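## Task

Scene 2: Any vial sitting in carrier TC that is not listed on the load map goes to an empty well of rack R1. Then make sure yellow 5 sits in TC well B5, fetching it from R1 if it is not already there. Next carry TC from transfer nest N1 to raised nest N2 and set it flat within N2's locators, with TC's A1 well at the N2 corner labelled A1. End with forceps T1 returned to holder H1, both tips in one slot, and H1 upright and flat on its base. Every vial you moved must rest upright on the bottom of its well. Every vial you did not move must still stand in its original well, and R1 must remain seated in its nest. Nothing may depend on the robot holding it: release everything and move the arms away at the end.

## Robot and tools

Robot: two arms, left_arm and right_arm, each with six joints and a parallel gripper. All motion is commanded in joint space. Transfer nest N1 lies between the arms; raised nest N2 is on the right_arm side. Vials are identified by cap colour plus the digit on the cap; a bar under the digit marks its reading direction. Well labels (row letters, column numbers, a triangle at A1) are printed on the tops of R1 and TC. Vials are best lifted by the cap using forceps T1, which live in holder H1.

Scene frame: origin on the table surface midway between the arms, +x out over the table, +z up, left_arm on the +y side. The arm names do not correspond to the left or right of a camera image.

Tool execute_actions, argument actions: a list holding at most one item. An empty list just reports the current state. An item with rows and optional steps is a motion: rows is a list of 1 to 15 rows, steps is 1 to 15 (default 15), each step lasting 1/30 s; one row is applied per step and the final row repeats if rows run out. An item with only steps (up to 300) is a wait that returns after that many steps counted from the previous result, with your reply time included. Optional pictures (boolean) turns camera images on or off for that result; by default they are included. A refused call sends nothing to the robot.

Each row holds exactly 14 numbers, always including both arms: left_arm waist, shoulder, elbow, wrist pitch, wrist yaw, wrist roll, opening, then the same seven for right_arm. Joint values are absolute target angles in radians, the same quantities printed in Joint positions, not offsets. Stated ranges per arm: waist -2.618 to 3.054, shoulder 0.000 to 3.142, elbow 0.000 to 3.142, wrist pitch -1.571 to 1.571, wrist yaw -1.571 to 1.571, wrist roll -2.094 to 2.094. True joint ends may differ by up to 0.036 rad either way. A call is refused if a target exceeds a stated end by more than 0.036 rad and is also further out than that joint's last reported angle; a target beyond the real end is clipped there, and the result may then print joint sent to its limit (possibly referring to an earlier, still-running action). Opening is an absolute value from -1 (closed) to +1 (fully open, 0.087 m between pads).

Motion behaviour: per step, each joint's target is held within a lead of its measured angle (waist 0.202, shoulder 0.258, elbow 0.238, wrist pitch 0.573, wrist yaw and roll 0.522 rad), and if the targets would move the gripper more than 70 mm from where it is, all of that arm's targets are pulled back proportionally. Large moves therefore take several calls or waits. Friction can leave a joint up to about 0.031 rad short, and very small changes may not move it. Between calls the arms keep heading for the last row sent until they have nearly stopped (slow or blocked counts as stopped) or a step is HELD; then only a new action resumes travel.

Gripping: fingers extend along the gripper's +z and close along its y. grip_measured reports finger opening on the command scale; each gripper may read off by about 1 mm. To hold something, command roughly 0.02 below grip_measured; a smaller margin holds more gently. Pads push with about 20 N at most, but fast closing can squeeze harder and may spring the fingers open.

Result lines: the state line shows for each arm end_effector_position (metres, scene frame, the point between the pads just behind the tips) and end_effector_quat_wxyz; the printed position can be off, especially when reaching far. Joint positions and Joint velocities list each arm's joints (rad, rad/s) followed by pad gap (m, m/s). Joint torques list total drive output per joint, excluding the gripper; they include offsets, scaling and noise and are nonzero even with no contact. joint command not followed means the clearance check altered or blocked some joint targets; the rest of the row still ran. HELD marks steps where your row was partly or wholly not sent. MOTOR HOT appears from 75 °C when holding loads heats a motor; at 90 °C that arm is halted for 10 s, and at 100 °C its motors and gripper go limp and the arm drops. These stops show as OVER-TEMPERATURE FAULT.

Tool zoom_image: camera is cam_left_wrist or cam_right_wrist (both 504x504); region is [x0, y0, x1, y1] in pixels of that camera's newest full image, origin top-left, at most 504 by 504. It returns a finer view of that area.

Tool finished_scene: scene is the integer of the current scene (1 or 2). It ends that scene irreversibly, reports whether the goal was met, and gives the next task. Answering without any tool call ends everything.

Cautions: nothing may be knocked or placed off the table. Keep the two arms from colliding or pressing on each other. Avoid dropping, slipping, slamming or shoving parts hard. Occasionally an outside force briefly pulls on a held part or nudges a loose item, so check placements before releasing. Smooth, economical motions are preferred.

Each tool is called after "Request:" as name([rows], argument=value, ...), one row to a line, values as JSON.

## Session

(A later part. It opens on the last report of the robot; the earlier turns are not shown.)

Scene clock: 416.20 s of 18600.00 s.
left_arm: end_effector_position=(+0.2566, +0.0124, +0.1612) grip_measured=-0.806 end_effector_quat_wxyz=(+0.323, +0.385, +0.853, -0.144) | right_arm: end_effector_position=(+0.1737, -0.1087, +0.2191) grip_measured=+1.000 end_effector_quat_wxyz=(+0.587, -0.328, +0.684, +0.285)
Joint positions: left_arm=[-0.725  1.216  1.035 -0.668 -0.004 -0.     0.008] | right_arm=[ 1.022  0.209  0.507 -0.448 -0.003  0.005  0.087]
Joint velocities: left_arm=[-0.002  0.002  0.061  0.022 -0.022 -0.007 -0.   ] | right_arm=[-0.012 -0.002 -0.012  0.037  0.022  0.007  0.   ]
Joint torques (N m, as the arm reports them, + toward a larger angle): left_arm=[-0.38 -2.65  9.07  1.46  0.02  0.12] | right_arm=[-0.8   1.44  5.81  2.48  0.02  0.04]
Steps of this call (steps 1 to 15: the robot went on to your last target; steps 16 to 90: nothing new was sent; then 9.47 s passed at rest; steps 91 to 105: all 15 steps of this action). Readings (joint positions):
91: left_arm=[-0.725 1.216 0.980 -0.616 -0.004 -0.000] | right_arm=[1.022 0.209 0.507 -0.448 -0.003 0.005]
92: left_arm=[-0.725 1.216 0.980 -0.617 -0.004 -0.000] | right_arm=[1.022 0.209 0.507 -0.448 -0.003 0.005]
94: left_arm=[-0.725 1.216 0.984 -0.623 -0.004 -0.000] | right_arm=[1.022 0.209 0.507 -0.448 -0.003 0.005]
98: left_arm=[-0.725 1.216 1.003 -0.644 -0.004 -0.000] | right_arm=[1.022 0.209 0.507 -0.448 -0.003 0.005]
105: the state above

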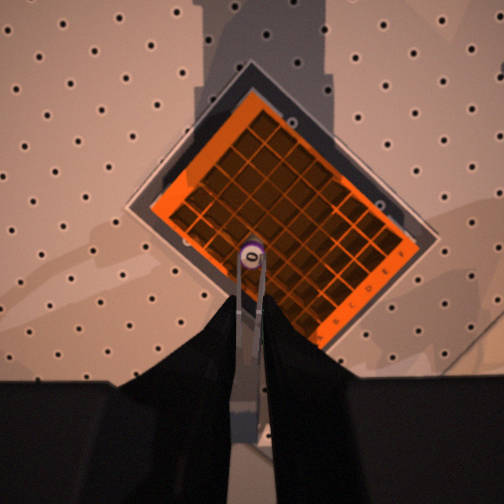

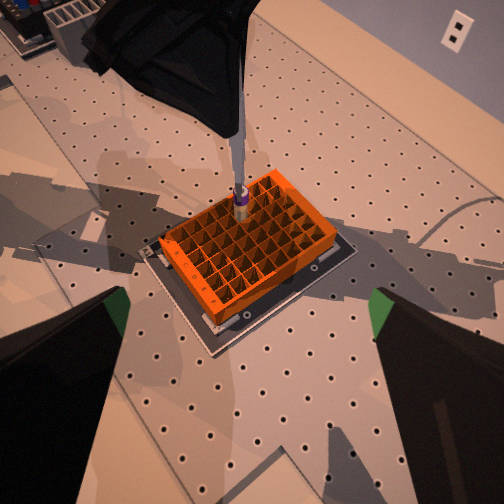

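Request:
execute_actions([
  {"rows":[[-0.73,1.22,1.072,-0.688,-0.012,-0.005,-0.81,1.01,0.2,0.5,-0.45,0,0,1],[-0.73,1.22,1.078,-0.695,-0.012,-0.005,-0.81,1.01,0.2,0.5,-0.45,0,0,1],[-0.73,1.22,1.084,-0.702,-0.012,-0.005,-0.81,1.01,0.2,0.5,-0.45,0,0,1],[-0.73,1.22,1.09,-0.709,-0.012,-0.005,-0.81,1.01,0.2,0.5,-0.45,0,0,1],[-0.73,1.22,1.096,-0.716,-0.012,-0.005,-0.81,1.01,0.2,0.5,-0.45,0,0,1],[-0.73,1.22,1.102,-0.722,-0.012,-0.005,-0.81,1.01,0.2,0.5,-0.45,0,0,1],[-0.73,1.22,1.108,-0.728,-0.012,-0.005,-0.81,1.01,0.2,0.5,-0.45,0,0,1],[-0.73,1.22,1.114,-0.734,-0.012,-0.005,-0.81,1.01,0.2,0.5,-0.45,0,0,1],[-0.73,1.22,1.12,-0.74,-0.012,-0.005,-0.81,1.01,0.2,0.5,-0.45,0,0,1],[-0.73,1.22,1.126,-0.746,-0.012,-0.005,-0.81,1.01,0.2,0.5,-0.45,0,0,1],[-0.73,1.22,1.132,-0.752,-0.012,-0.005,-0.81,1.01,0.2,0.5,-0.45,0,0,1],[-0.73,1.22,1.138,-0.758,-0.012,-0.005,-0.81,1.01,0.2,0.5,-0.45,0,0,1],[-0.73,1.22,1.144,-0.764,-0.012,-0.005,-0.81,1.01,0.2,0.5,-0.45,0,0,1],[-0.73,1.22,1.152,-0.77,-0.012,-0.005,-0.81,1.01,0.2,0.5,-0.45,0,0,1],[-0.73,1.22,1.16,-0.775,-0.012,-0.005,-0.81,1.01,0.2,0.5,-0.45,0,0,1]],"steps":15},
])

Scene clock: 433.77 s of 18600.00 s.
left_arm: end_effector_position=(+0.2555, +0.0137, +0.1820) grip_measured=-0.806 end_effector_quat_wxyz=(+0.323, +0.384, +0.853, -0.144) | right_arm: end_effector_position=(+0.1737, -0.1087, +0.2191) grip_measured=+1.000 end_effector_quat_wxyz=(+0.587, -0.328, +0.684, +0.285)
Joint positions: left_arm=[-0.725  1.216  1.117 -0.748 -0.004 -0.     0.008] | right_arm=[ 1.022  0.209  0.507 -0.448 -0.003  0.005  0.087]
Joint velocities: left_arm=[-0.007 -0.022  0.178 -0.242 -0.037  0.051 -0.001] | right_arm=[ 0.007  0.002 -0.007 -0.007 -0.007  0.051  0.   ]
Joint torques (N m, as the arm reports them, + toward a larger angle): left_arm=[-0.38 -2.68  9.16  1.57  0.02  0.12] | right_arm=[-0.79  1.43  5.81  2.48  0.02  0.04]
Steps of this call (steps 1 to 15: the robot went on to your last target; steps 16 to 90: nothing new was sent; then 14.07 s passed at rest; steps 91 to 105: all 15 steps of this action). Readings (joint positions):
91: left_arm=[-0.725 1.216 1.037 -0.676 -0.004 -0.000] | right_arm=[1.022 0.209 0.507 -0.448 -0.003 0.005]
92: left_arm=[-0.725 1.216 1.037 -0.678 -0.004 -0.000] | right_arm=[1.022 0.209 0.507 -0.448 -0.003 0.005]
94: left_arm=[-0.725 1.216 1.044 -0.689 -0.004 -0.000] | right_arm=[1.022 0.209 0.507 -0.448 -0.003 0.005]
98: left_arm=[-0.725 1.216 1.074 -0.709 -0.004 -0.000] | right_arm=[1.022 0.209 0.507 -0.448 -0.003 0.005]
105: the state above

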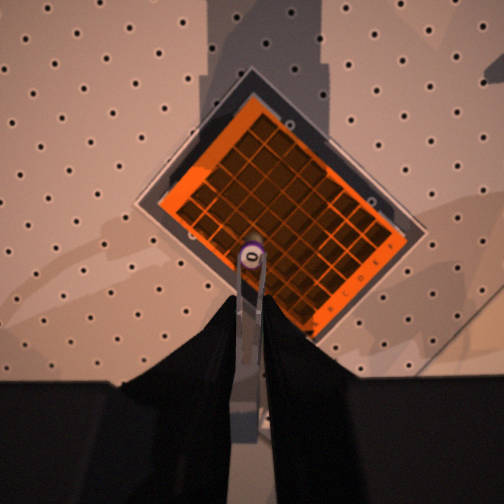

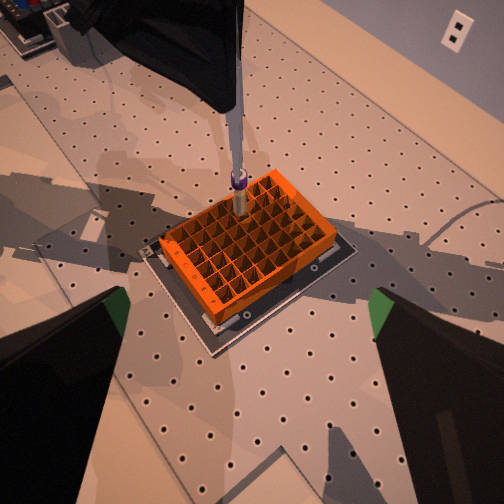

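Request:
execute_actions([
  {"rows":[[-0.72,1.23,1.175,-0.78,-0.012,-0.005,-0.81,1.01,0.2,0.5,-0.45,0,0,1],[-0.70,1.24,1.19,-0.786,-0.012,-0.005,-0.81,1.01,0.2,0.5,-0.45,0,0,1],[-0.675,1.25,1.205,-0.792,-0.012,-0.005,-0.81,1.01,0.2,0.5,-0.45,0,0,1],[-0.645,1.26,1.22,-0.798,-0.012,-0.005,-0.81,1.01,0.2,0.5,-0.45,0,0,1],[-0.61,1.27,1.235,-0.804,-0.012,-0.005,-0.81,1.01,0.2,0.5,-0.45,0,0,1],[-0.575,1.28,1.25,-0.81,-0.012,-0.005,-0.81,1.01,0.2,0.5,-0.45,0,0,1],[-0.54,1.29,1.265,-0.816,-0.012,-0.005,-0.81,1.01,0.2,0.5,-0.45,0,0,1],[-0.505,1.30,1.28,-0.822,-0.012,-0.005,-0.81,1.01,0.2,0.5,-0.45,0,0,1],[-0.47,1.31,1.295,-0.828,-0.012,-0.005,-0.81,1.01,0.2,0.5,-0.45,0,0,1],[-0.435,1.32,1.31,-0.834,-0.012,-0.005,-0.81,1.01,0.2,0.5,-0.45,0,0,1],[-0.40,1.33,1.325,-0.834,-0.012,-0.005,-0.81,1.01,0.2,0.5,-0.45,0,0,1],[-0.365,1.34,1.337,-0.834,-0.012,-0.005,-0.81,1.01,0.2,0.5,-0.45,0,0,1],[-0.33,1.344,1.337,-0.834,-0.012,-0.005,-0.81,1.01,0.2,0.5,-0.45,0,0,1],[-0.295,1.344,1.337,-0.834,-0.012,-0.005,-0.81,1.01,0.2,0.5,-0.45,0,0,1],[-0.26,1.344,1.337,-0.834,-0.012,-0.005,-0.81,1.01,0.2,0.5,-0.45,0,0,1]],"steps":15},
], pictures=false)

Request:
execute_actions([
  {"rows":[[-0.225,1.344,1.337,-0.834,-0.012,-0.005,-0.81,1.03,0.2,0.5,-0.43,0,0,1],[-0.19,1.344,1.337,-0.834,-0.012,-0.005,-0.81,1.05,0.2,0.5,-0.41,0,0,1],[-0.155,1.344,1.337,-0.834,-0.012,-0.005,-0.81,1.07,0.2,0.5,-0.39,0,0,1],[-0.12,1.344,1.337,-0.834,-0.012,-0.005,-0.81,1.09,0.2,0.5,-0.37,0,0,1],[-0.085,1.344,1.337,-0.834,-0.012,-0.005,-0.81,1.11,0.2,0.5,-0.35,0,0,1],[-0.05,1.344,1.337,-0.834,-0.012,-0.005,-0.81,1.13,0.2,0.5,-0.33,0,0,1],[-0.015,1.344,1.337,-0.834,-0.012,-0.005,-0.81,1.15,0.2,0.5,-0.31,0,0,1],[0.02,1.344,1.337,-0.834,-0.012,-0.005,-0.81,1.17,0.2,0.5,-0.29,0,0,1],[0.055,1.344,1.337,-0.834,-0.012,-0.005,-0.81,1.19,0.2,0.5,-0.27,0,0,1],[0.09,1.344,1.337,-0.834,-0.012,-0.005,-0.81,1.21,0.2,0.5,-0.25,0,0,1],[0.125,1.344,1.337,-0.834,-0.012,-0.005,-0.81,1.23,0.2,0.5,-0.23,0,0,1],[0.16,1.344,1.337,-0.834,-0.012,-0.005,-0.81,1.25,0.2,0.5,-0.2,0,0,1],[0.195,1.344,1.337,-0.834,-0.012,-0.005,-0.81,1.27,0.2,0.5,-0.17,0,0,1],[0.23,1.344,1.337,-0.834,-0.012,-0.005,-0.81,1.29,0.2,0.5,-0.14,0,0,1],[0.265,1.344,1.337,-0.834,-0.012,-0.005,-0.81,1.31,0.2,0.5,-0.11,0,0,1]],"steps":15},
], pictures=false)

Request:
execute_actions([
  {"rows":[[0.30,1.344,1.337,-0.834,-0.012,-0.005,-0.81,1.33,0.2,0.5,-0.1,0,0,1],[0.335,1.344,1.337,-0.834,-0.012,-0.005,-0.81,1.33,0.2,0.5,-0.1,0,0,1],[0.37,1.344,1.337,-0.834,-0.012,-0.005,-0.81,1.33,0.2,0.5,-0.1,0,0,1],[0.405,1.344,1.337,-0.834,-0.012,-0.005,-0.81,1.33,0.2,0.5,-0.1,0,0,1],[0.44,1.344,1.337,-0.834,-0.012,-0.005,-0.81,1.33,0.2,0.5,-0.1,0,0,1],[0.475,1.344,1.337,-0.834,-0.012,-0.005,-0.81,1.33,0.2,0.5,-0.1,0,0,1],[0.51,1.344,1.337,-0.834,-0.012,-0.005,-0.81,1.33,0.2,0.5,-0.1,0,0,1],[0.545,1.344,1.337,-0.834,-0.012,-0.005,-0.81,1.33,0.2,0.5,-0.1,0,0,1],[0.58,1.344,1.337,-0.834,-0.012,-0.005,-0.81,1.33,0.2,0.5,-0.1,0,0,1],[0.615,1.344,1.337,-0.834,-0.012,-0.005,-0.81,1.33,0.2,0.5,-0.1,0,0,1],[0.65,1.344,1.337,-0.834,-0.012,-0.005,-0.81,1.33,0.2,0.5,-0.1,0,0,1],[0.685,1.344,1.337,-0.834,-0.012,-0.005,-0.81,1.33,0.2,0.5,-0.1,0,0,1],[0.715,1.344,1.337,-0.834,-0.012,-0.005,-0.81,1.33,0.2,0.5,-0.1,0,0,1],[0.74,1.344,1.337,-0.834,-0.012,-0.005,-0.81,1.33,0.2,0.5,-0.1,0,0,1],[0.76,1.344,1.337,-0.834,-0.012,-0.005,-0.81,1.33,0.2,0.5,-0.1,0,0,1]],"steps":15},
], pictures=false)

Request:
execute_actions([
  {"steps":12},
])

Scene clock: 497.13 s of 18600.00 s.
left_arm: end_effector_position=(+0.3553, +0.1015, +0.2113) grip_measured=-0.806 end_effector_quat_wxyz=(+0.351, +0.206, +0.910, -0.077) | right_arm: end_effector_position=(+0.1737, -0.1087, +0.2191) grip_measured=+1.000 end_effector_quat_wxyz=(+0.587, -0.328, +0.684, +0.285)
Joint positions: left_arm=[-0.324  1.33   1.307 -0.814 -0.007 -0.001  0.008] | right_arm=[ 1.022  0.209  0.507 -0.448 -0.003  0.005  0.087]
Joint velocities: left_arm=[ 0.965  0.085  0.037 -0.022 -0.066 -0.022 -0.   ] | right_arm=[-0.012 -0.002 -0.002 -0.037 -0.095 -0.007  0.   ]
Joint torques (N m, as the arm reports them, + toward a larger angle): left_arm=[ 0.45 -3.12  8.78  1.4   0.09  0.14] | right_arm=[-0.79  1.43  5.81  2.47  0.02  0.04]
Steps of this call (steps 1 to 30: the robot went on to your last target; steps 31 to 90: nothing new was sent; then 59.87 s passed at rest; steps 91 to 105: all 15 steps of this action). Readings (joint positions):
91: left_arm=[-0.725 1.216 1.133 -0.774 -0.004 -0.000] | right_arm=[1.022 0.209 0.507 -0.448 -0.003 0.005]
92: left_arm=[-0.722 1.218 1.139 -0.779 -0.004 -0.000] | right_arm=[1.022 0.209 0.507 -0.448 -0.003 0.005]
94: left_arm=[-0.699 1.230 1.164 -0.789 -0.003 -0.000] | right_arm=[1.022 0.209 0.507 -0.448 -0.003 0.005]
98: left_arm=[-0.573 1.269 1.228 -0.799 -0.003 -0.000] | right_arm=[1.022 0.209 0.507 -0.448 -0.003 0.005]
105: the state above

Scene clock: 497.63 s of 18600.00 s.
left_arm: end_effector_position=(+0.3847, +0.2755, +0.2088) grip_measured=-0.806 end_effector_quat_wxyz=(+0.351, -0.039, +0.935, +0.018) | right_arm: end_effector_position=(+0.1329, -0.0712, +0.2683) grip_measured=+1.000 end_effector_quat_wxyz=(+0.608, -0.371, +0.581, +0.393)
Joint positions: left_arm=[ 0.202  1.333  1.308 -0.827 -0.011 -0.001  0.008] | right_arm=[ 1.267  0.209  0.507 -0.249 -0.     0.005  0.087]
Joint velocities: left_arm=[ 0.999 -0.027 -0.002 -0.051 -0.007 -0.051 -0.   ] | right_arm=[ 0.579 -0.002 -0.007  0.725  0.007  0.007  0.   ]
Joint torques (N m, as the arm reports them, + toward a larger angle): left_arm=[ 0.19 -2.95  8.98  1.47  0.07  0.17] | right_arm=[ 0.65  1.57  5.78  2.84 -0.02  0.04]
Steps of this call (steps 1 to 15: all 15 steps of this action). Readings (joint positions):
1: left_arm=[-0.289 1.331 1.308 -0.815 -0.007 -0.001] | right_arm=[1.022 0.209 0.507 -0.448 -0.003 0.005]
2: left_arm=[-0.254 1.332 1.308 -0.818 -0.008 -0.001] | right_arm=[1.024 0.209 0.507 -0.448 -0.002 0.005]
4: left_arm=[-0.183 1.333 1.308 -0.822 -0.009 -0.001] | right_arm=[1.048 0.209 0.507 -0.439 -0.002 0.005]
8: left_arm=[-0.043 1.333 1.308 -0.825 -0.010 -0.001] | right_arm=[1.127 0.209 0.507 -0.389 -0.001 0.005]
15: the state above

Scene clock: 498.13 s of 18600.00 s.
left_arm: end_effector_position=(+0.3268, +0.4377, +0.2087) grip_measured=-0.806 end_effector_quat_wxyz=(+0.334, -0.277, +0.894, +0.108) | right_arm: end_effector_position=(+0.1227, -0.0650, +0.2973) grip_measured=+1.000 end_effector_quat_wxyz=(+0.630, -0.362, +0.536, +0.430)
Joint positions: left_arm=[ 0.718  1.333  1.308 -0.827 -0.012 -0.001  0.008] | right_arm=[ 1.318  0.209  0.507 -0.134 -0.     0.005  0.087]
Joint velocities: left_arm=[ 0.759 -0.017 -0.017 -0.051 -0.022 -0.007 -0.   ] | right_arm=[-0.027  0.002 -0.012 -0.022 -0.066  0.037  0.   ]
Joint torques (N m, as the arm reports them, + toward a larger angle): left_arm=[-0.27 -2.97  8.99  1.48  0.1   0.12] | right_arm=[ 1.01  1.54  5.7   2.75 -0.01  0.04]
Steps of this call (steps 1 to 15: all 15 steps of this action). Readings (joint positions):
1: left_arm=[0.237 1.333 1.308 -0.827 -0.011 -0.001] | right_arm=[1.287 0.209 0.507 -0.225 -0.000 0.005]
2: left_arm=[0.272 1.333 1.308 -0.827 -0.011 -0.001] | right_arm=[1.303 0.209 0.507 -0.204 -0.000 0.005]
4: left_arm=[0.342 1.333 1.308 -0.827 -0.011 -0.001] | right_arm=[1.317 0.209 0.507 -0.175 -0.000 0.005]
8: left_arm=[0.482 1.333 1.308 -0.827 -0.011 -0.001] | right_arm=[1.318 0.209 0.507 -0.147 -0.000 0.005]
15: the state above

Scene clock: 498.53 s of 18600.00 s.
left_arm: end_effector_position=(+0.3177, +0.4493, +0.2083) grip_measured=-0.806 end_effector_quat_wxyz=(+0.330, -0.296, +0.889, +0.116) | right_arm: end_effector_position=(+0.1227, -0.0650, +0.2980) grip_measured=+1.000 end_effector_quat_wxyz=(+0.631, -0.362, +0.535, +0.430)
Joint positions: left_arm=[ 0.76   1.333  1.308 -0.831 -0.016 -0.002  0.008] | right_arm=[ 1.318  0.209  0.507 -0.131 -0.     0.005  0.087]
Joint velocities: left_arm=[-0.012  0.007 -0.002 -0.022 -0.007 -0.066 -0.001] | right_arm=[ 0.007  0.007  0.012 -0.007 -0.095 -0.007  0.   ]
Joint torques (N m, as the arm reports them, + toward a larger angle): left_arm=[ 0.14 -2.94  8.99  1.55  0.12  0.14] | right_arm=[ 1.    1.53  5.7   2.75 -0.01  0.04]
Steps of this call (steps 1 to 12: the robot went on to your last target). Readings (joint positions):
1: left_arm=[0.740 1.333 1.308 -0.827 -0.014 -0.002] | right_arm=[1.318 0.209 0.507 -0.133 -0.000 0.005]
2: left_arm=[0.753 1.333 1.308 -0.828 -0.016 -0.002] | right_arm=[1.318 0.209 0.507 -0.133 -0.000 0.005]
4: left_arm=[0.760 1.333 1.308 -0.829 -0.016 -0.002] | right_arm=[1.318 0.209 0.507 -0.132 -0.000 0.005]
8: left_arm=[0.760 1.333 1.308 -0.830 -0.016 -0.002] | right_arm=[1.318 0.209 0.507 -0.132 -0.000 0.005]
12: the state above

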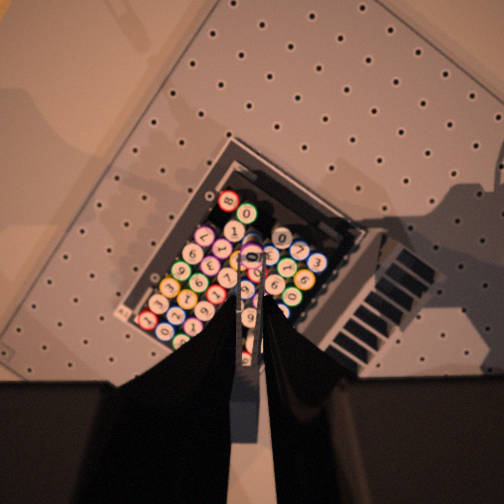

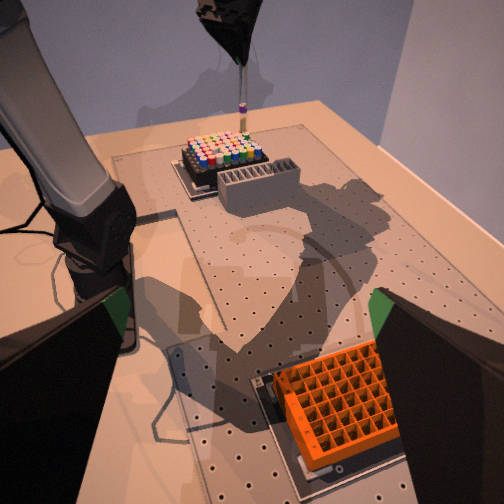

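Request:
zoom_image(camera="cam_left_wrist", region=[200, 180, 320, 300])

Region (200, 180, 320, 300) of cam_left_wrist's 504x504 image, scaled by 4.200, with more detail than that image has.

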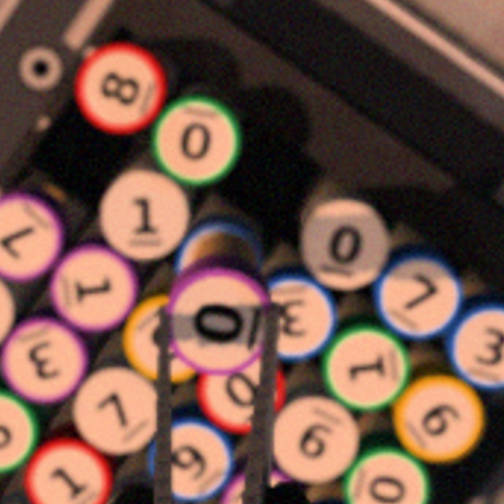

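Request:
execute_actions([
  {"rows":[[0.75,1.35,1.30,-0.80,-0.004,-0.005,-0.81,1.33,0.2,0.5,-0.1,0,0,1],[0.745,1.355,1.29,-0.79,0.0,-0.005,-0.81,1.33,0.2,0.5,-0.1,0,0,1],[0.74,1.36,1.28,-0.78,0.004,-0.005,-0.81,1.33,0.2,0.5,-0.1,0,0,1],[0.737,1.364,1.274,-0.77,0.008,-0.005,-0.81,1.33,0.2,0.5,-0.1,0,0,1],[0.737,1.367,1.268,-0.76,0.008,-0.005,-0.81,1.33,0.2,0.5,-0.1,0,0,1],[0.737,1.367,1.264,-0.757,0.008,-0.005,-0.81,1.33,0.2,0.5,-0.1,0,0,1]],"steps":15},
], pictures=false)

Request:
execute_actions([
  {"steps":12},
])

Request:
zoom_image(camera="cam_left_wrist", region=[200, 180, 320, 300])

Request:
zoom_image(camera="cam_right_wrist", region=[210, 90, 290, 170])

Scene clock: 519.20 s of 18600.00 s.
left_arm: end_effector_position=(+0.3293, +0.4488, +0.1987) grip_measured=-0.806 end_effector_quat_wxyz=(+0.335, -0.288, +0.891, +0.108) | right_arm: end_effector_position=(+0.1227, -0.0650, +0.2980) grip_measured=+1.000 end_effector_quat_wxyz=(+0.631, -0.362, +0.535, +0.430)
Joint positions: left_arm=[ 0.745  1.356  1.285 -0.781 -0.002 -0.002  0.008] | right_arm=[ 1.318  0.209  0.507 -0.131 -0.     0.005  0.087]
Joint velocities: left_arm=[-0.007 -0.007  0.007 -0.007  0.081 -0.081 -0.001] | right_arm=[ 0.012  0.007  0.007 -0.051 -0.081  0.081  0.   ]
Joint torques (N m, as the arm reports them, + toward a larger angle): left_arm=[-0.65 -3.27  5.65  1.77  0.15  0.14] | right_arm=[ 0.99  1.52  5.7   2.75 -0.01  0.04]
Steps of this call (steps 1 to 30: the robot went on to your last target; steps 31 to 90: nothing new was sent; then 17.17 s passed at rest; steps 91 to 105: all 15 steps of this action). Readings (joint positions):
91: left_arm=[0.760 1.333 1.308 -0.830 -0.016 -0.002] | right_arm=[1.318 0.209 0.507 -0.131 -0.000 0.005]
92: left_arm=[0.759 1.333 1.308 -0.828 -0.015 -0.002] | right_arm=[1.318 0.209 0.507 -0.131 -0.000 0.005]
94: left_arm=[0.754 1.337 1.308 -0.818 -0.012 -0.002] | right_arm=[1.318 0.209 0.507 -0.131 -0.000 0.005]
98: left_arm=[0.745 1.350 1.291 -0.792 -0.005 -0.002] | right_arm=[1.318 0.209 0.507 -0.131 -0.000 0.005]
105: the state above

Scene clock: 519.60 s of 18600.00 s.
left_arm: end_effector_position=(+0.3295, +0.4489, +0.1989) grip_measured=-0.806 end_effector_quat_wxyz=(+0.335, -0.287, +0.891, +0.108) | right_arm: end_effector_position=(+0.1227, -0.0650, +0.2980) grip_measured=+1.000 end_effector_quat_wxyz=(+0.631, -0.362, +0.535, +0.430)
Joint positions: left_arm=[ 0.745  1.356  1.285 -0.779 -0.002 -0.002  0.008] | right_arm=[ 1.318  0.209  0.507 -0.131 -0.     0.005  0.087]
Joint velocities: left_arm=[ 0.007 -0.007  0.007 -0.051  0.007  0.007 -0.001] | right_arm=[-0.012 -0.007 -0.012 -0.022  0.095  0.007  0.   ]
Joint torques (N m, as the arm reports them, + toward a larger angle): left_arm=[-0.65 -3.21  5.63  1.76  0.19  0.14] | right_arm=[ 1.    1.53  5.7   2.75 -0.01  0.04]
Steps of this call (steps 1 to 12: the robot went on to your last target). Readings (joint positions):
1: left_arm=[0.745 1.356 1.285 -0.780 -0.002 -0.002] | right_arm=[1.318 0.209 0.507 -0.131 -0.000 0.005]
2: left_arm=[0.745 1.356 1.285 -0.780 -0.002 -0.002] | right_arm=[1.318 0.209 0.507 -0.131 -0.000 0.005]
4: left_arm=[0.745 1.356 1.285 -0.780 -0.002 -0.002] | right_arm=[1.318 0.209 0.507 -0.131 -0.000 0.005]
8: left_arm=[0.745 1.356 1.285 -0.779 -0.002 -0.002] | right_arm=[1.318 0.209 0.507 -0.131 -0.000 0.005]
12: the state above

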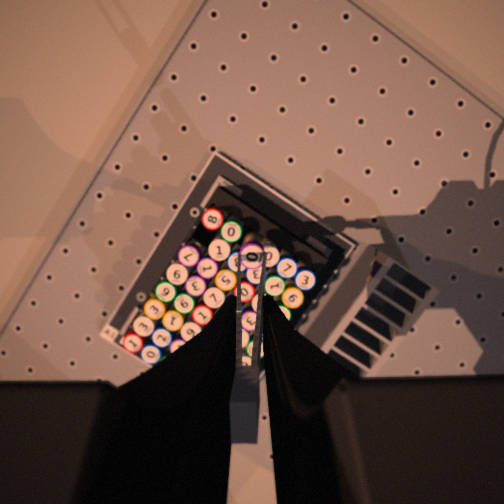

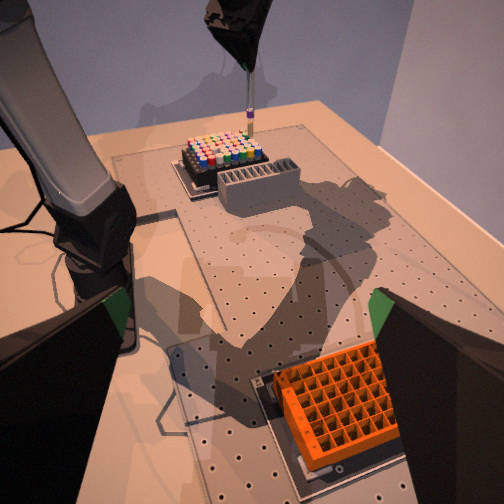

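Region (200, 180, 320, 300) of cam_left_wrist's 504x504 image, scaled by 4.200, with more detail than that image has.

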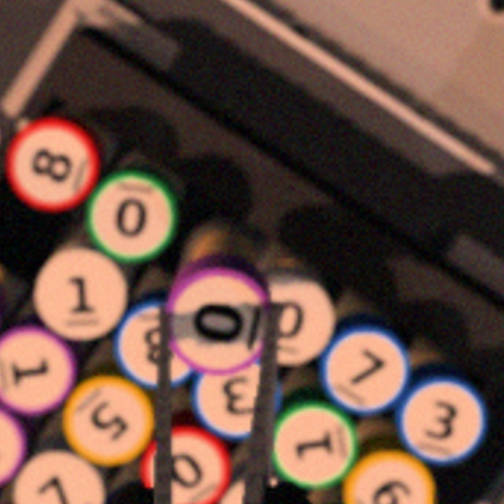

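Region (210, 90, 290, 170) of cam_right_wrist's 504x504 image, scaled by 6.300, with more detail than that image has.

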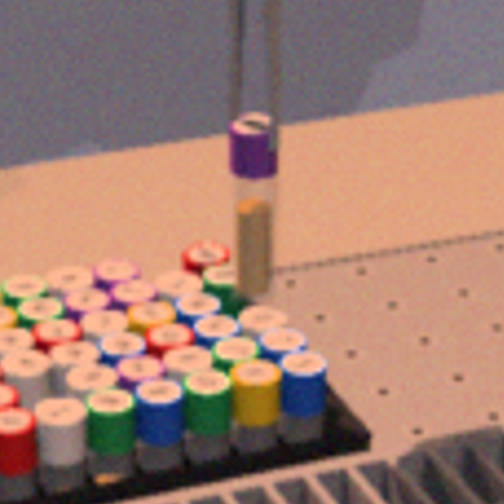

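Request:
execute_actions([
  {"rows":[[0.759,1.335,1.264,-0.757,0.0,-0.005,-0.81,1.33,0.2,0.5,-0.1,0,0,1],[0.759,1.333,1.26,-0.757,0.0,-0.005,-0.81,1.33,0.2,0.5,-0.1,0,0,1],[0.759,1.332,1.255,-0.75,0,-0.005,-0.81,1.33,0.2,0.5,-0.1,0,0,1],[0.759,1.331,1.249,-0.743,0,-0.005,-0.81,1.33,0.2,0.5,-0.1,0,0,1],[0.759,1.33,1.243,-0.736,0,-0.005,-0.81,1.33,0.2,0.5,-0.1,0,0,1],[0.759,1.329,1.237,-0.729,0,-0.005,-0.81,1.33,0.2,0.5,-0.1,0,0,1],[0.759,1.328,1.231,-0.723,0,-0.005,-0.81,1.33,0.2,0.5,-0.1,0,0,1],[0.759,1.327,1.225,-0.718,0,-0.005,-0.81,1.33,0.2,0.5,-0.1,0,0,1],[0.759,1.326,1.219,-0.714,0,-0.005,-0.81,1.33,0.2,0.5,-0.1,0,0,1],[0.759,1.326,1.213,-0.712,0,-0.005,-0.81,1.33,0.2,0.5,-0.1,0,0,1],[0.759,1.326,1.208,-0.712,0,-0.005,-0.81,1.33,0.2,0.5,-0.1,0,0,1]],"steps":15},
], pictures=false)

Request:
execute_actions([
  {"steps":12},
])

Request:
zoom_image(camera="cam_left_wrist", region=[200, 180, 320, 300])

Request:
zoom_image(camera="cam_right_wrist", region=[210, 90, 290, 170])

Scene clock: 550.13 s of 18600.00 s.
left_arm: end_effector_position=(+0.3263, +0.4484, +0.1851) grip_measured=-0.806 end_effector_quat_wxyz=(+0.330, -0.290, +0.892, +0.107) | right_arm: end_effector_position=(+0.1227, -0.0650, +0.2980) grip_measured=+1.000 end_effector_quat_wxyz=(+0.631, -0.362, +0.535, +0.430)
Joint positions: left_arm=[ 0.75   1.347  1.228 -0.743 -0.001 -0.002  0.008] | right_arm=[ 1.318  0.209  0.507 -0.131 -0.     0.005  0.087]
Joint velocities: left_arm=[ 0.002 -0.017 -0.007 -0.022  0.022  0.022 -0.001] | right_arm=[ 0.007 -0.007 -0.007 -0.007 -0.007  0.037  0.   ]
Joint torques (N m, as the arm reports them, + toward a larger angle): left_arm=[ 0.76 -5.16  5.71  1.79  0.11  0.14] | right_arm=[ 0.99  1.53  5.7   2.75 -0.01  0.04]
Steps of this call (steps 1 to 15: the robot went on to your last target; steps 16 to 90: nothing new was sent; then 27.03 s passed at rest; steps 91 to 105: all 15 steps of this action). Readings (joint positions):
91: left_arm=[0.746 1.356 1.285 -0.779 -0.001 -0.002] | right_arm=[1.318 0.209 0.507 -0.131 -0.000 0.005]
92: left_arm=[0.747 1.356 1.285 -0.779 -0.001 -0.002] | right_arm=[1.318 0.209 0.507 -0.131 -0.000 0.005]
94: left_arm=[0.749 1.356 1.283 -0.775 -0.001 -0.002] | right_arm=[1.318 0.209 0.507 -0.131 -0.000 0.005]
98: left_arm=[0.750 1.348 1.259 -0.757 -0.001 -0.002] | right_arm=[1.318 0.209 0.507 -0.131 -0.000 0.005]
105: the state above

Scene clock: 550.53 s of 18600.00 s.
left_arm: end_effector_position=(+0.3276, +0.4494, +0.1861) grip_measured=-0.806 end_effector_quat_wxyz=(+0.334, -0.290, +0.890, +0.108) | right_arm: end_effector_position=(+0.1227, -0.0650, +0.2980) grip_measured=+1.000 end_effector_quat_wxyz=(+0.631, -0.362, +0.535, +0.430)
Joint positions: left_arm=[ 0.75   1.347  1.228 -0.735 -0.001 -0.002  0.008] | right_arm=[ 1.318  0.209  0.507 -0.131 -0.     0.005  0.087]
Joint velocities: left_arm=[ 0.012  0.002  0.007 -0.022 -0.022 -0.007 -0.   ] | right_arm=[-0.002  0.012 -0.017  0.051 -0.051 -0.037  0.   ]
Joint torques (N m, as the arm reports them, + toward a larger angle): left_arm=[ 0.77 -5.18  5.68  1.74  0.11  0.14] | right_arm=[ 1.    1.53  5.69  2.75 -0.01  0.04]
Steps of this call (steps 1 to 12: the robot went on to your last target). Readings (joint positions):
1: left_arm=[0.750 1.347 1.228 -0.742 -0.001 -0.002] | right_arm=[1.318 0.209 0.507 -0.131 -0.000 0.005]
2: left_arm=[0.750 1.347 1.228 -0.740 -0.001 -0.002] | right_arm=[1.318 0.209 0.507 -0.131 -0.000 0.005]
4: left_arm=[0.750 1.347 1.228 -0.738 -0.001 -0.002] | right_arm=[1.318 0.209 0.507 -0.131 -0.000 0.005]
8: left_arm=[0.750 1.347 1.228 -0.736 -0.001 -0.002] | right_arm=[1.318 0.209 0.507 -0.131 -0.000 0.005]
12: the state above

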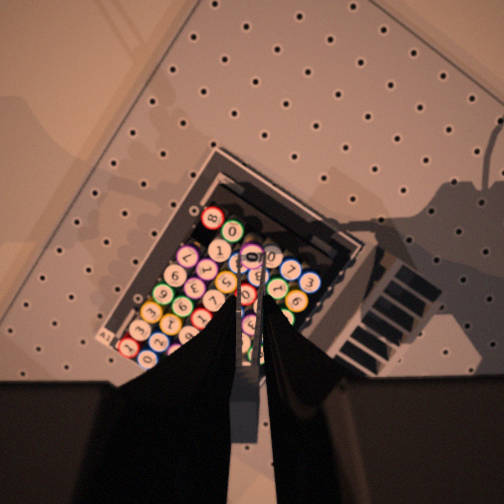

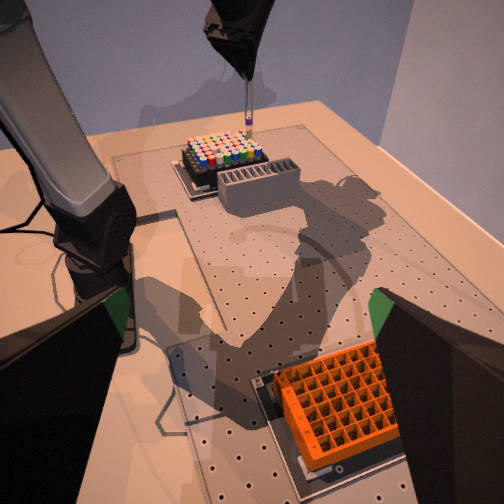

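Region (200, 180, 320, 300) of cam_left_wrist's 504x504 image, scaled by 4.200, with more detail than that image has.

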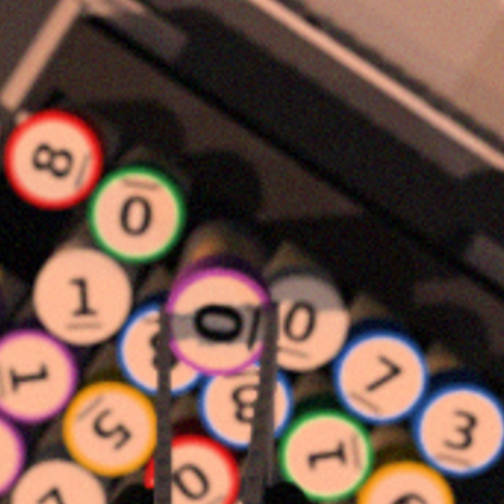

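Region (210, 90, 290, 170) of cam_right_wrist's 504x504 image, scaled by 6.300, with more detail than that image has.

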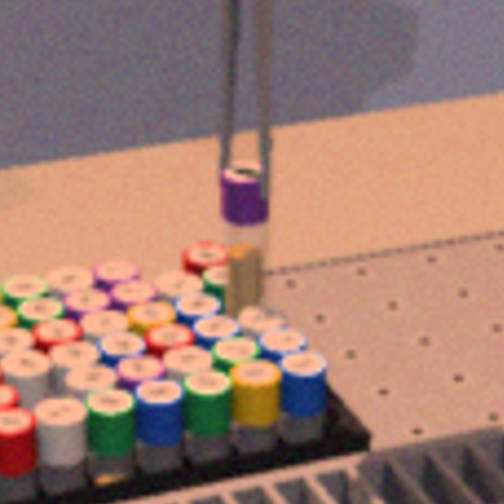

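Request:
execute_actions([
  {"rows":[[0.755,1.34,1.202,-0.70,0,-0.005,-0.81,1.33,0.2,0.5,-0.1,0,0,1],[0.755,1.34,1.198,-0.694,0,-0.005,-0.81,1.33,0.2,0.5,-0.1,0,0,1],[0.755,1.34,1.195,-0.689,0,-0.005,-0.81,1.33,0.2,0.5,-0.1,0,0,1],[0.755,1.34,1.192,-0.685,0,-0.005,-0.81,1.33,0.2,0.5,-0.1,0,0,1],[0.755,1.34,1.189,-0.681,0,-0.005,-0.81,1.33,0.2,0.5,-0.1,0,0,1],[0.755,1.34,1.186,-0.678,0,-0.005,-0.81,1.33,0.2,0.5,-0.1,0,0,1],[0.755,1.34,1.183,-0.676,0,-0.005,-0.81,1.33,0.2,0.5,-0.1,0,0,1],[0.755,1.34,1.18,-0.676,0,-0.005,-0.81,1.33,0.2,0.5,-0.1,0,0,1],[0.755,1.34,1.178,-0.676,0,-0.005,-0.81,1.33,0.2,0.5,-0.1,0,0,1],[0.755,1.34,1.176,-0.678,0,-0.005,-0.81,1.33,0.2,0.5,-0.1,0,0,1],[0.755,1.34,1.176,-0.681,0,-0.005,-0.81,1.33,0.2,0.5,-0.1,0,0,1]],"steps":15},
])

Request:
zoom_image(camera="cam_left_wrist", region=[200, 180, 320, 300])

Request:
zoom_image(camera="cam_right_wrist", region=[210, 90, 290, 170])

Scene clock: 565.93 s of 18600.00 s.
left_arm: end_effector_position=(+0.3283, +0.4498, +0.1784) grip_measured=-0.806 end_effector_quat_wxyz=(+0.334, -0.290, +0.890, +0.108) | right_arm: end_effector_position=(+0.1227, -0.0650, +0.2981) grip_measured=+1.000 end_effector_quat_wxyz=(+0.631, -0.362, +0.535, +0.431)
Joint positions: left_arm=[ 0.75   1.347  1.198 -0.704 -0.001 -0.002  0.008] | right_arm=[ 1.318  0.209  0.507 -0.131 -0.     0.005  0.087]
Joint velocities: left_arm=[-0.022  0.002  0.002 -0.007 -0.022 -0.037  0.   ] | right_arm=[-0.017 -0.007 -0.007  0.007  0.022 -0.022  0.   ]
Joint torques (N m, as the arm reports them, + toward a larger angle): left_arm=[ 0.42 -4.32  5.64  1.74  0.1   0.14] | right_arm=[ 1.    1.53  5.69  2.75 -0.01  0.04]
Steps of this call (steps 1 to 15: the robot went on to your last target; steps 16 to 90: nothing new was sent; then 11.90 s passed at rest; steps 91 to 105: all 15 steps of this action). Readings (joint positions):
91: left_arm=[0.750 1.347 1.228 -0.734 -0.001 -0.002] | right_arm=[1.318 0.209 0.507 -0.131 -0.000 0.005]
92: left_arm=[0.750 1.347 1.228 -0.731 -0.001 -0.002] | right_arm=[1.318 0.209 0.507 -0.131 -0.000 0.005]
94: left_arm=[0.750 1.347 1.227 -0.722 -0.001 -0.002] | right_arm=[1.318 0.209 0.507 -0.131 -0.000 0.005]
98: left_arm=[0.750 1.347 1.209 -0.707 -0.001 -0.002] | right_arm=[1.318 0.209 0.507 -0.131 -0.000 0.005]
105: the state above

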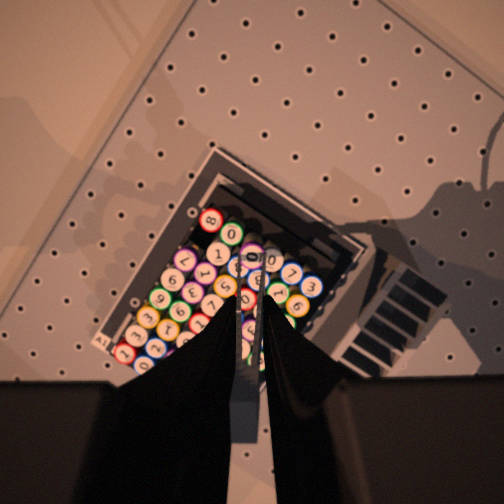

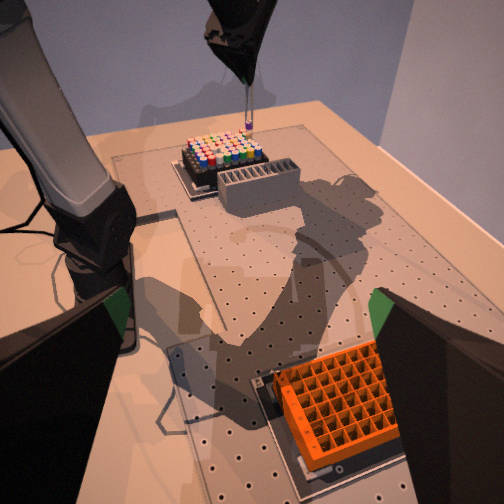

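Region (200, 180, 320, 300) of cam_left_wrist's 504x504 image, scaled by 4.200, with more detail than that image has.

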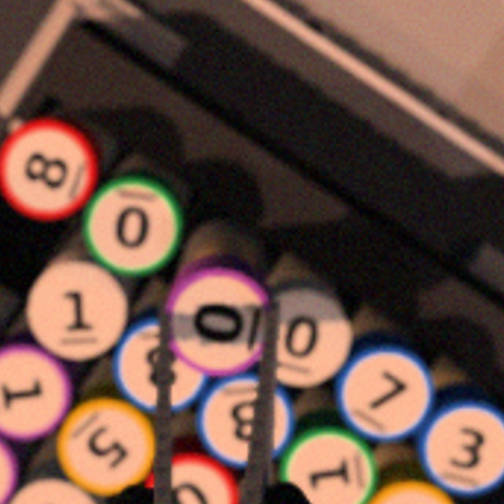

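Region (210, 90, 290, 170) of cam_right_wrist's 504x504 image, scaled by 6.300, with more detail than that image has.

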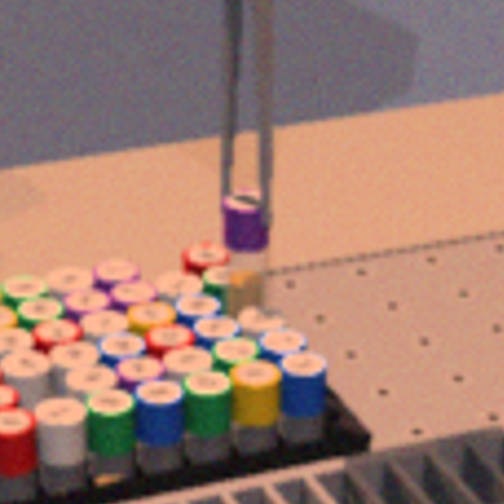

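Request:
execute_actions([
  {"rows":[[0.755,1.34,1.167,-0.682,0,-0.005,-0.81,1.33,0.2,0.5,-0.1,0,0,1],[0.755,1.34,1.165,-0.676,0,-0.005,-0.81,1.33,0.2,0.5,-0.1,0,0,1],[0.755,1.34,1.163,-0.67,0,-0.005,-0.81,1.33,0.2,0.5,-0.1,0,0,1],[0.755,1.34,1.161,-0.665,0,-0.005,-0.81,1.33,0.2,0.5,-0.1,0,0,1],[0.755,1.34,1.159,-0.661,0,-0.005,-0.81,1.33,0.2,0.5,-0.1,0,0,1],[0.755,1.34,1.157,-0.658,0,-0.005,-0.81,1.33,0.2,0.5,-0.1,0,0,1],[0.755,1.34,1.155,-0.655,0,-0.005,-0.81,1.33,0.2,0.5,-0.1,0,0,1],[0.755,1.34,1.153,-0.653,0,-0.005,-0.81,1.33,0.2,0.5,-0.1,0,0,1],[0.755,1.34,1.151,-0.651,0,-0.005,-0.81,1.33,0.2,0.5,-0.1,0,0,1],[0.755,1.34,1.149,-0.65,0,-0.005,-0.81,1.33,0.2,0.5,-0.1,0,0,1],[0.755,1.34,1.147,-0.65,0,-0.005,-0.81,1.33,0.2,0.5,-0.1,0,0,1],[0.755,1.34,1.145,-0.652,0,-0.005,-0.81,1.33,0.2,0.5,-0.1,0,0,1]],"steps":15},
])

Request:
zoom_image(camera="cam_left_wrist", region=[200, 180, 320, 300])

Request:
zoom_image(camera="cam_right_wrist", region=[210, 90, 290, 170])

Scene clock: 577.30 s of 18600.00 s.
left_arm: end_effector_position=(+0.3282, +0.4498, +0.1705) grip_measured=-0.806 end_effector_quat_wxyz=(+0.332, -0.290, +0.891, +0.108) | right_arm: end_effector_position=(+0.1227, -0.0650, +0.2981) grip_measured=+1.000 end_effector_quat_wxyz=(+0.631, -0.362, +0.535, +0.431)
Joint positions: left_arm=[ 0.75   1.347  1.168 -0.678 -0.001 -0.002  0.008] | right_arm=[ 1.318  0.209  0.507 -0.131 -0.     0.005  0.087]
Joint velocities: left_arm=[-0.007 -0.002 -0.017 -0.022  0.007 -0.037 -0.   ] | right_arm=[-0.017  0.002 -0.002  0.022 -0.037 -0.037  0.   ]
Joint torques (N m, as the arm reports them, + toward a larger angle): left_arm=[ 0.42 -4.34  5.62  1.7   0.1   0.14] | right_arm=[ 0.99  1.53  5.71  2.75 -0.01  0.04]
Steps of this call (steps 1 to 15: the robot went on to your last target; steps 16 to 90: nothing new was sent; then 7.87 s passed at rest; steps 91 to 105: all 15 steps of this action). Readings (joint positions):
91: left_arm=[0.750 1.347 1.198 -0.704 -0.001 -0.002] | right_arm=[1.318 0.209 0.507 -0.131 -0.000 0.005]
92: left_arm=[0.750 1.347 1.198 -0.703 -0.001 -0.002] | right_arm=[1.318 0.209 0.507 -0.131 -0.000 0.005]
94: left_arm=[0.750 1.347 1.194 -0.697 -0.001 -0.002] | right_arm=[1.318 0.209 0.507 -0.131 -0.000 0.005]
98: left_arm=[0.750 1.347 1.179 -0.687 -0.001 -0.002] | right_arm=[1.318 0.209 0.507 -0.131 -0.000 0.005]
105: the state above

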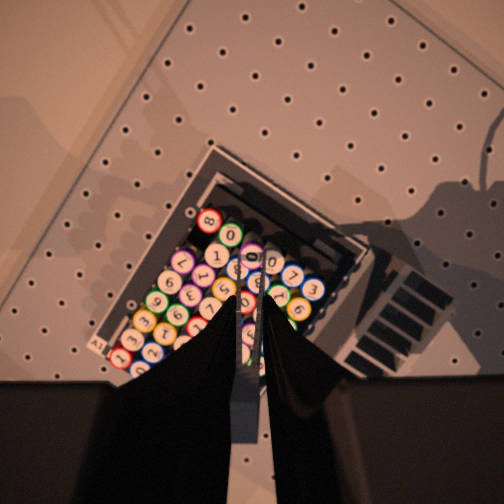

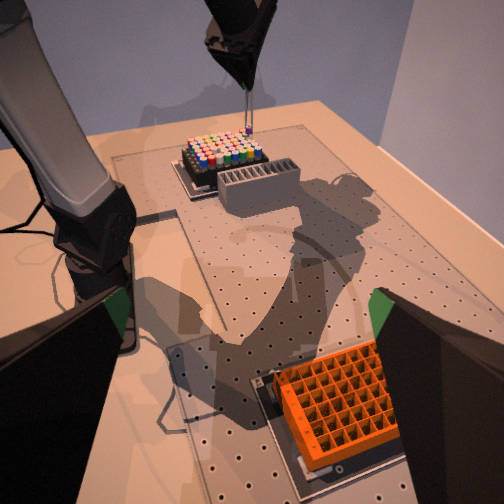

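Region (200, 180, 320, 300) of cam_left_wrist's 504x504 image, scaled by 4.200, with more detail than that image has.

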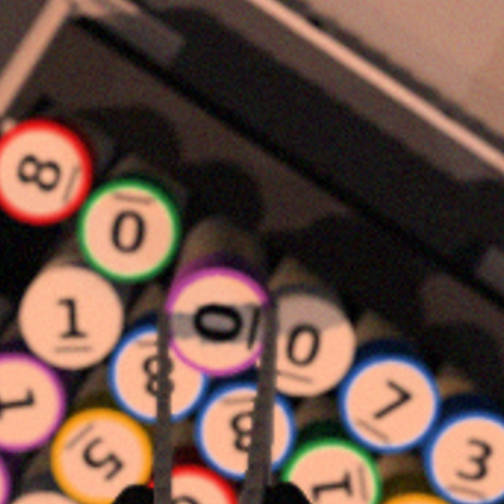

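Region (210, 90, 290, 170) of cam_right_wrist's 504x504 image, scaled by 6.300, with more detail than that image has.

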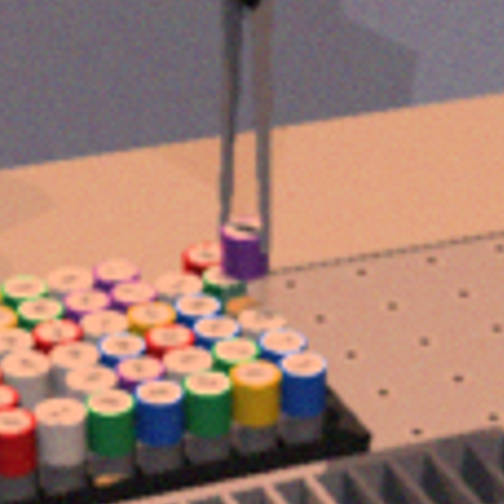

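Request:
execute_actions([
  {"rows":[[0.755,1.34,1.136,-0.652,0,-0.005,-0.81,1.33,0.2,0.5,-0.1,0,0,1],[0.755,1.34,1.134,-0.646,0,-0.005,-0.81,1.33,0.2,0.5,-0.1,0,0,1],[0.755,1.34,1.132,-0.64,0,-0.005,-0.81,1.33,0.2,0.5,-0.1,0,0,1],[0.755,1.34,1.13,-0.635,0,-0.005,-0.81,1.33,0.2,0.5,-0.1,0,0,1],[0.755,1.34,1.1275,-0.63,0,-0.005,-0.81,1.33,0.2,0.5,-0.1,0,0,1],[0.755,1.34,1.125,-0.626,0,-0.005,-0.81,1.33,0.2,0.5,-0.1,0,0,1],[0.755,1.34,1.1225,-0.622,0,-0.005,-0.81,1.33,0.2,0.5,-0.1,0,0,1],[0.755,1.34,1.12,-0.619,0,-0.005,-0.81,1.33,0.2,0.5,-0.1,0,0,1],[0.755,1.34,1.1175,-0.616,0,-0.005,-0.81,1.33,0.2,0.5,-0.1,0,0,1],[0.755,1.34,1.115,-0.613,0,-0.005,-0.81,1.33,0.2,0.5,-0.1,0,0,1],[0.755,1.34,1.1125,-0.611,0,-0.005,-0.81,1.33,0.2,0.5,-0.1,0,0,1],[0.755,1.34,1.11,-0.609,0,-0.005,-0.81,1.33,0.2,0.5,-0.1,0,0,1],[0.755,1.34,1.1075,-0.609,0,-0.005,-0.81,1.33,0.2,0.5,-0.1,0,0,1],[0.755,1.34,1.105,-0.61,0,-0.005,-0.81,1.33,0.2,0.5,-0.1,0,0,1],[0.755,1.34,1.105,-0.613,0,-0.005,-0.81,1.33,0.2,0.5,-0.1,0,0,1]],"steps":15},
])

Request:
zoom_image(camera="cam_left_wrist", region=[200, 180, 320, 300])

Request:
zoom_image(camera="cam_right_wrist", region=[210, 90, 290, 170])

Scene clock: 596.27 s of 18600.00 s.
left_arm: end_effector_position=(+0.3288, +0.4502, +0.1612) grip_measured=-0.806 end_effector_quat_wxyz=(+0.333, -0.290, +0.891, +0.108) | right_arm: end_effector_position=(+0.1227, -0.0650, +0.2981) grip_measured=+1.000 end_effector_quat_wxyz=(+0.631, -0.362, +0.535, +0.431)
Joint positions: left_arm=[ 0.75   1.347  1.13  -0.638 -0.001 -0.002  0.008] | right_arm=[ 1.318  0.209  0.507 -0.131 -0.     0.005  0.087]
Joint velocities: left_arm=[-0.007 -0.002 -0.046 -0.007 -0.007 -0.022 -0.   ] | right_arm=[-0.007 -0.007 -0.007 -0.007 -0.081  0.066  0.   ]
Joint torques (N m, as the arm reports them, + toward a larger angle): left_arm=[ 0.43 -4.39  5.59  1.74  0.1   0.14] | right_arm=[ 1.01  1.54  5.71  2.75 -0.01  0.04]
Steps of this call (steps 1 to 15: the robot went on to your last target; steps 16 to 90: nothing new was sent; then 15.47 s passed at rest; steps 91 to 105: all 15 steps of this action). Readings (joint positions):
91: left_arm=[0.750 1.347 1.167 -0.675 -0.001 -0.002] | right_arm=[1.318 0.209 0.507 -0.131 -0.000 0.005]
92: left_arm=[0.750 1.347 1.167 -0.674 -0.001 -0.002] | right_arm=[1.318 0.209 0.507 -0.131 -0.000 0.005]
94: left_arm=[0.750 1.347 1.162 -0.667 -0.001 -0.002] | right_arm=[1.318 0.209 0.507 -0.131 -0.000 0.005]
98: left_arm=[0.750 1.347 1.146 -0.655 -0.001 -0.002] | right_arm=[1.318 0.209 0.507 -0.131 -0.000 0.005]
105: the state above

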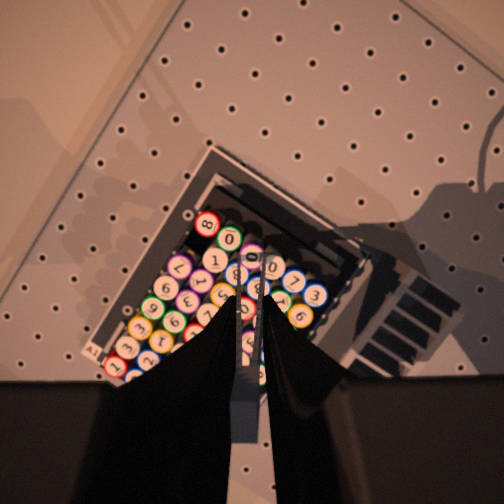

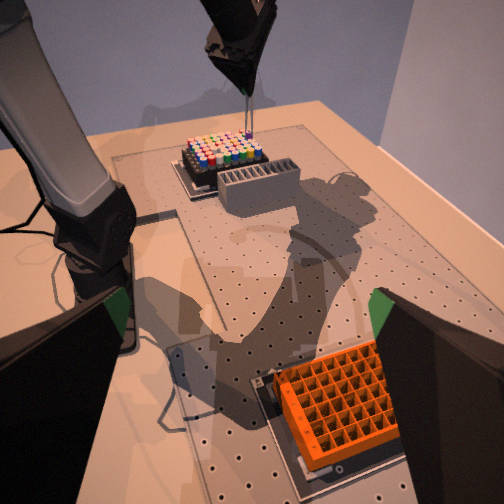

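Region (200, 180, 320, 300) of cam_left_wrist's 504x504 image, scaled by 4.200, with more detail than that image has.

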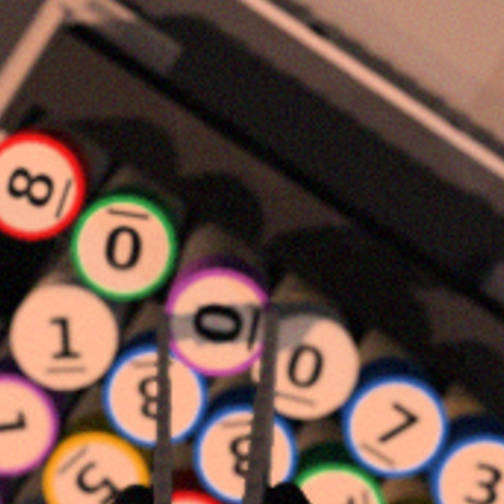

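Region (210, 90, 290, 170) of cam_right_wrist's 504x504 image, scaled by 6.300, with more detail than that image has.

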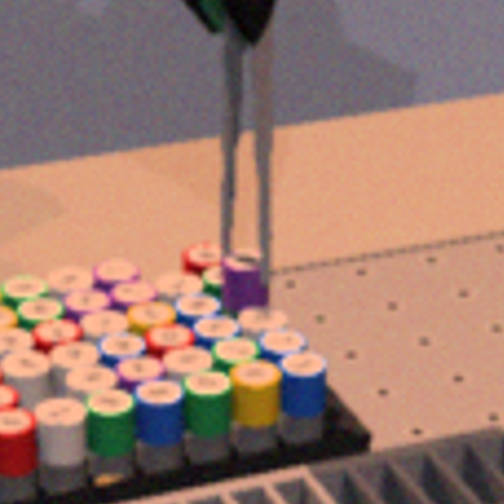

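Request:
execute_actions([
  {"rows":[[0.762,1.34,1.096,-0.612,0,-0.005,-0.81,1.33,0.2,0.5,-0.1,0,0,1],[0.762,1.34,1.094,-0.606,0,-0.005,-0.81,1.33,0.2,0.5,-0.1,0,0,1],[0.762,1.34,1.092,-0.60,0,-0.005,-0.81,1.33,0.2,0.5,-0.1,0,0,1],[0.762,1.34,1.09,-0.596,0,-0.005,-0.81,1.33,0.2,0.5,-0.1,0,0,1],[0.762,1.34,1.088,-0.593,0,-0.005,-0.81,1.33,0.2,0.5,-0.1,0,0,1],[0.762,1.34,1.086,-0.591,0,-0.005,-0.81,1.33,0.2,0.5,-0.1,0,0,1],[0.762,1.34,1.085,-0.59,0,-0.005,-0.81,1.33,0.2,0.5,-0.1,0,0,1],[0.762,1.34,1.085,-0.59,0,-0.005,-0.81,1.33,0.2,0.5,-0.1,0,0,1],[0.762,1.34,1.085,-0.592,0,-0.005,-0.81,1.33,0.2,0.5,-0.1,0,0,1]],"steps":15},
])

Request:
zoom_image(camera="cam_left_wrist", region=[215, 220, 295, 300])

Request:
zoom_image(camera="cam_right_wrist", region=[210, 90, 290, 170])

Scene clock: 615.93 s of 18600.00 s.
left_arm: end_effector_position=(+0.3288, +0.4502, +0.1553) grip_measured=-0.806 end_effector_quat_wxyz=(+0.333, -0.290, +0.891, +0.108) | right_arm: end_effector_position=(+0.1227, -0.0650, +0.2981) grip_measured=+1.000 end_effector_quat_wxyz=(+0.631, -0.362, +0.535, +0.431)
Joint positions: left_arm=[ 0.75   1.347  1.107 -0.615 -0.001 -0.002  0.008] | right_arm=[ 1.318  0.209  0.507 -0.131 -0.     0.005  0.087]
Joint velocities: left_arm=[-0.007 -0.007 -0.002 -0.051 -0.022 -0.022  0.   ] | right_arm=[-0.007 -0.002 -0.012 -0.022  0.066 -0.037  0.   ]
Joint torques (N m, as the arm reports them, + toward a larger angle): left_arm=[ 0.98 -4.35  5.65  1.74  0.1   0.14] | right_arm=[ 1.    1.53  5.69  2.74 -0.01  0.04]
Steps of this call (steps 1 to 15: the robot went on to your last target; steps 16 to 90: nothing new was sent; then 16.17 s passed at rest; steps 91 to 105: all 15 steps of this action). Readings (joint positions):
91: left_arm=[0.750 1.347 1.127 -0.636 -0.001 -0.002] | right_arm=[1.318 0.209 0.507 -0.131 -0.000 0.005]
92: left_arm=[0.750 1.347 1.127 -0.635 -0.001 -0.002] | right_arm=[1.318 0.209 0.507 -0.131 -0.000 0.005]
94: left_arm=[0.750 1.347 1.122 -0.628 -0.001 -0.002] | right_arm=[1.318 0.209 0.507 -0.131 -0.000 0.005]
98: left_arm=[0.750 1.347 1.109 -0.620 -0.001 -0.002] | right_arm=[1.318 0.209 0.507 -0.131 -0.000 0.005]
105: the state above

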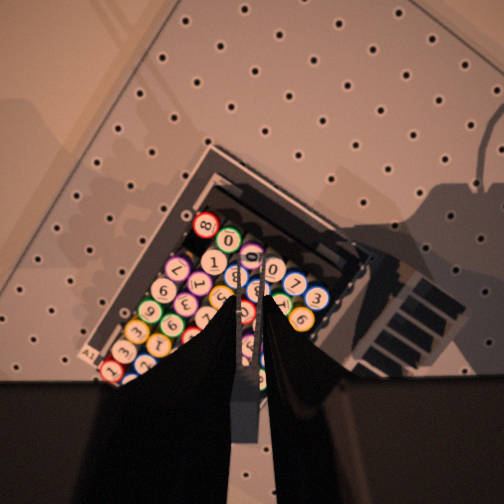

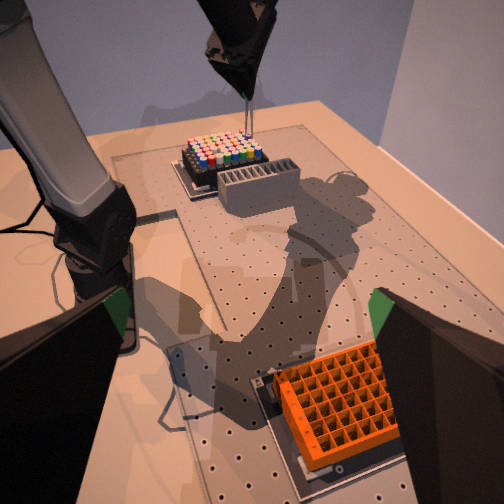

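Region (215, 220, 295, 300) of cam_left_wrist's 504x504 image, scaled by 6.300, with more detail than that image has.

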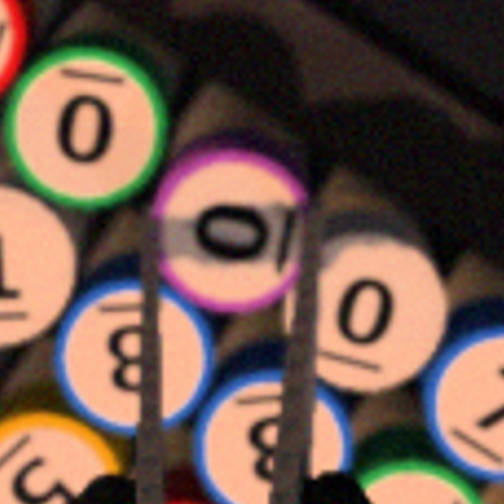

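Region (210, 90, 290, 170) of cam_right_wrist's 504x504 image, scaled by 6.300, with more detail than that image has.

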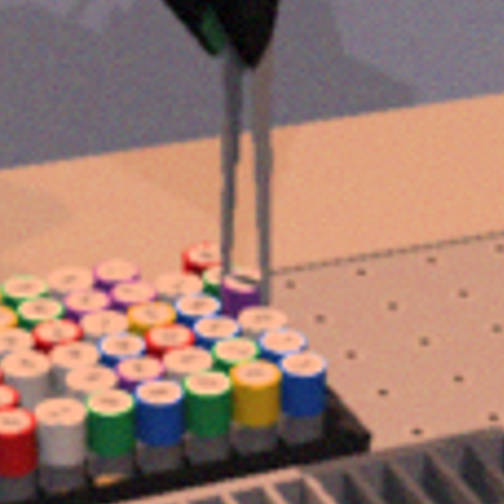

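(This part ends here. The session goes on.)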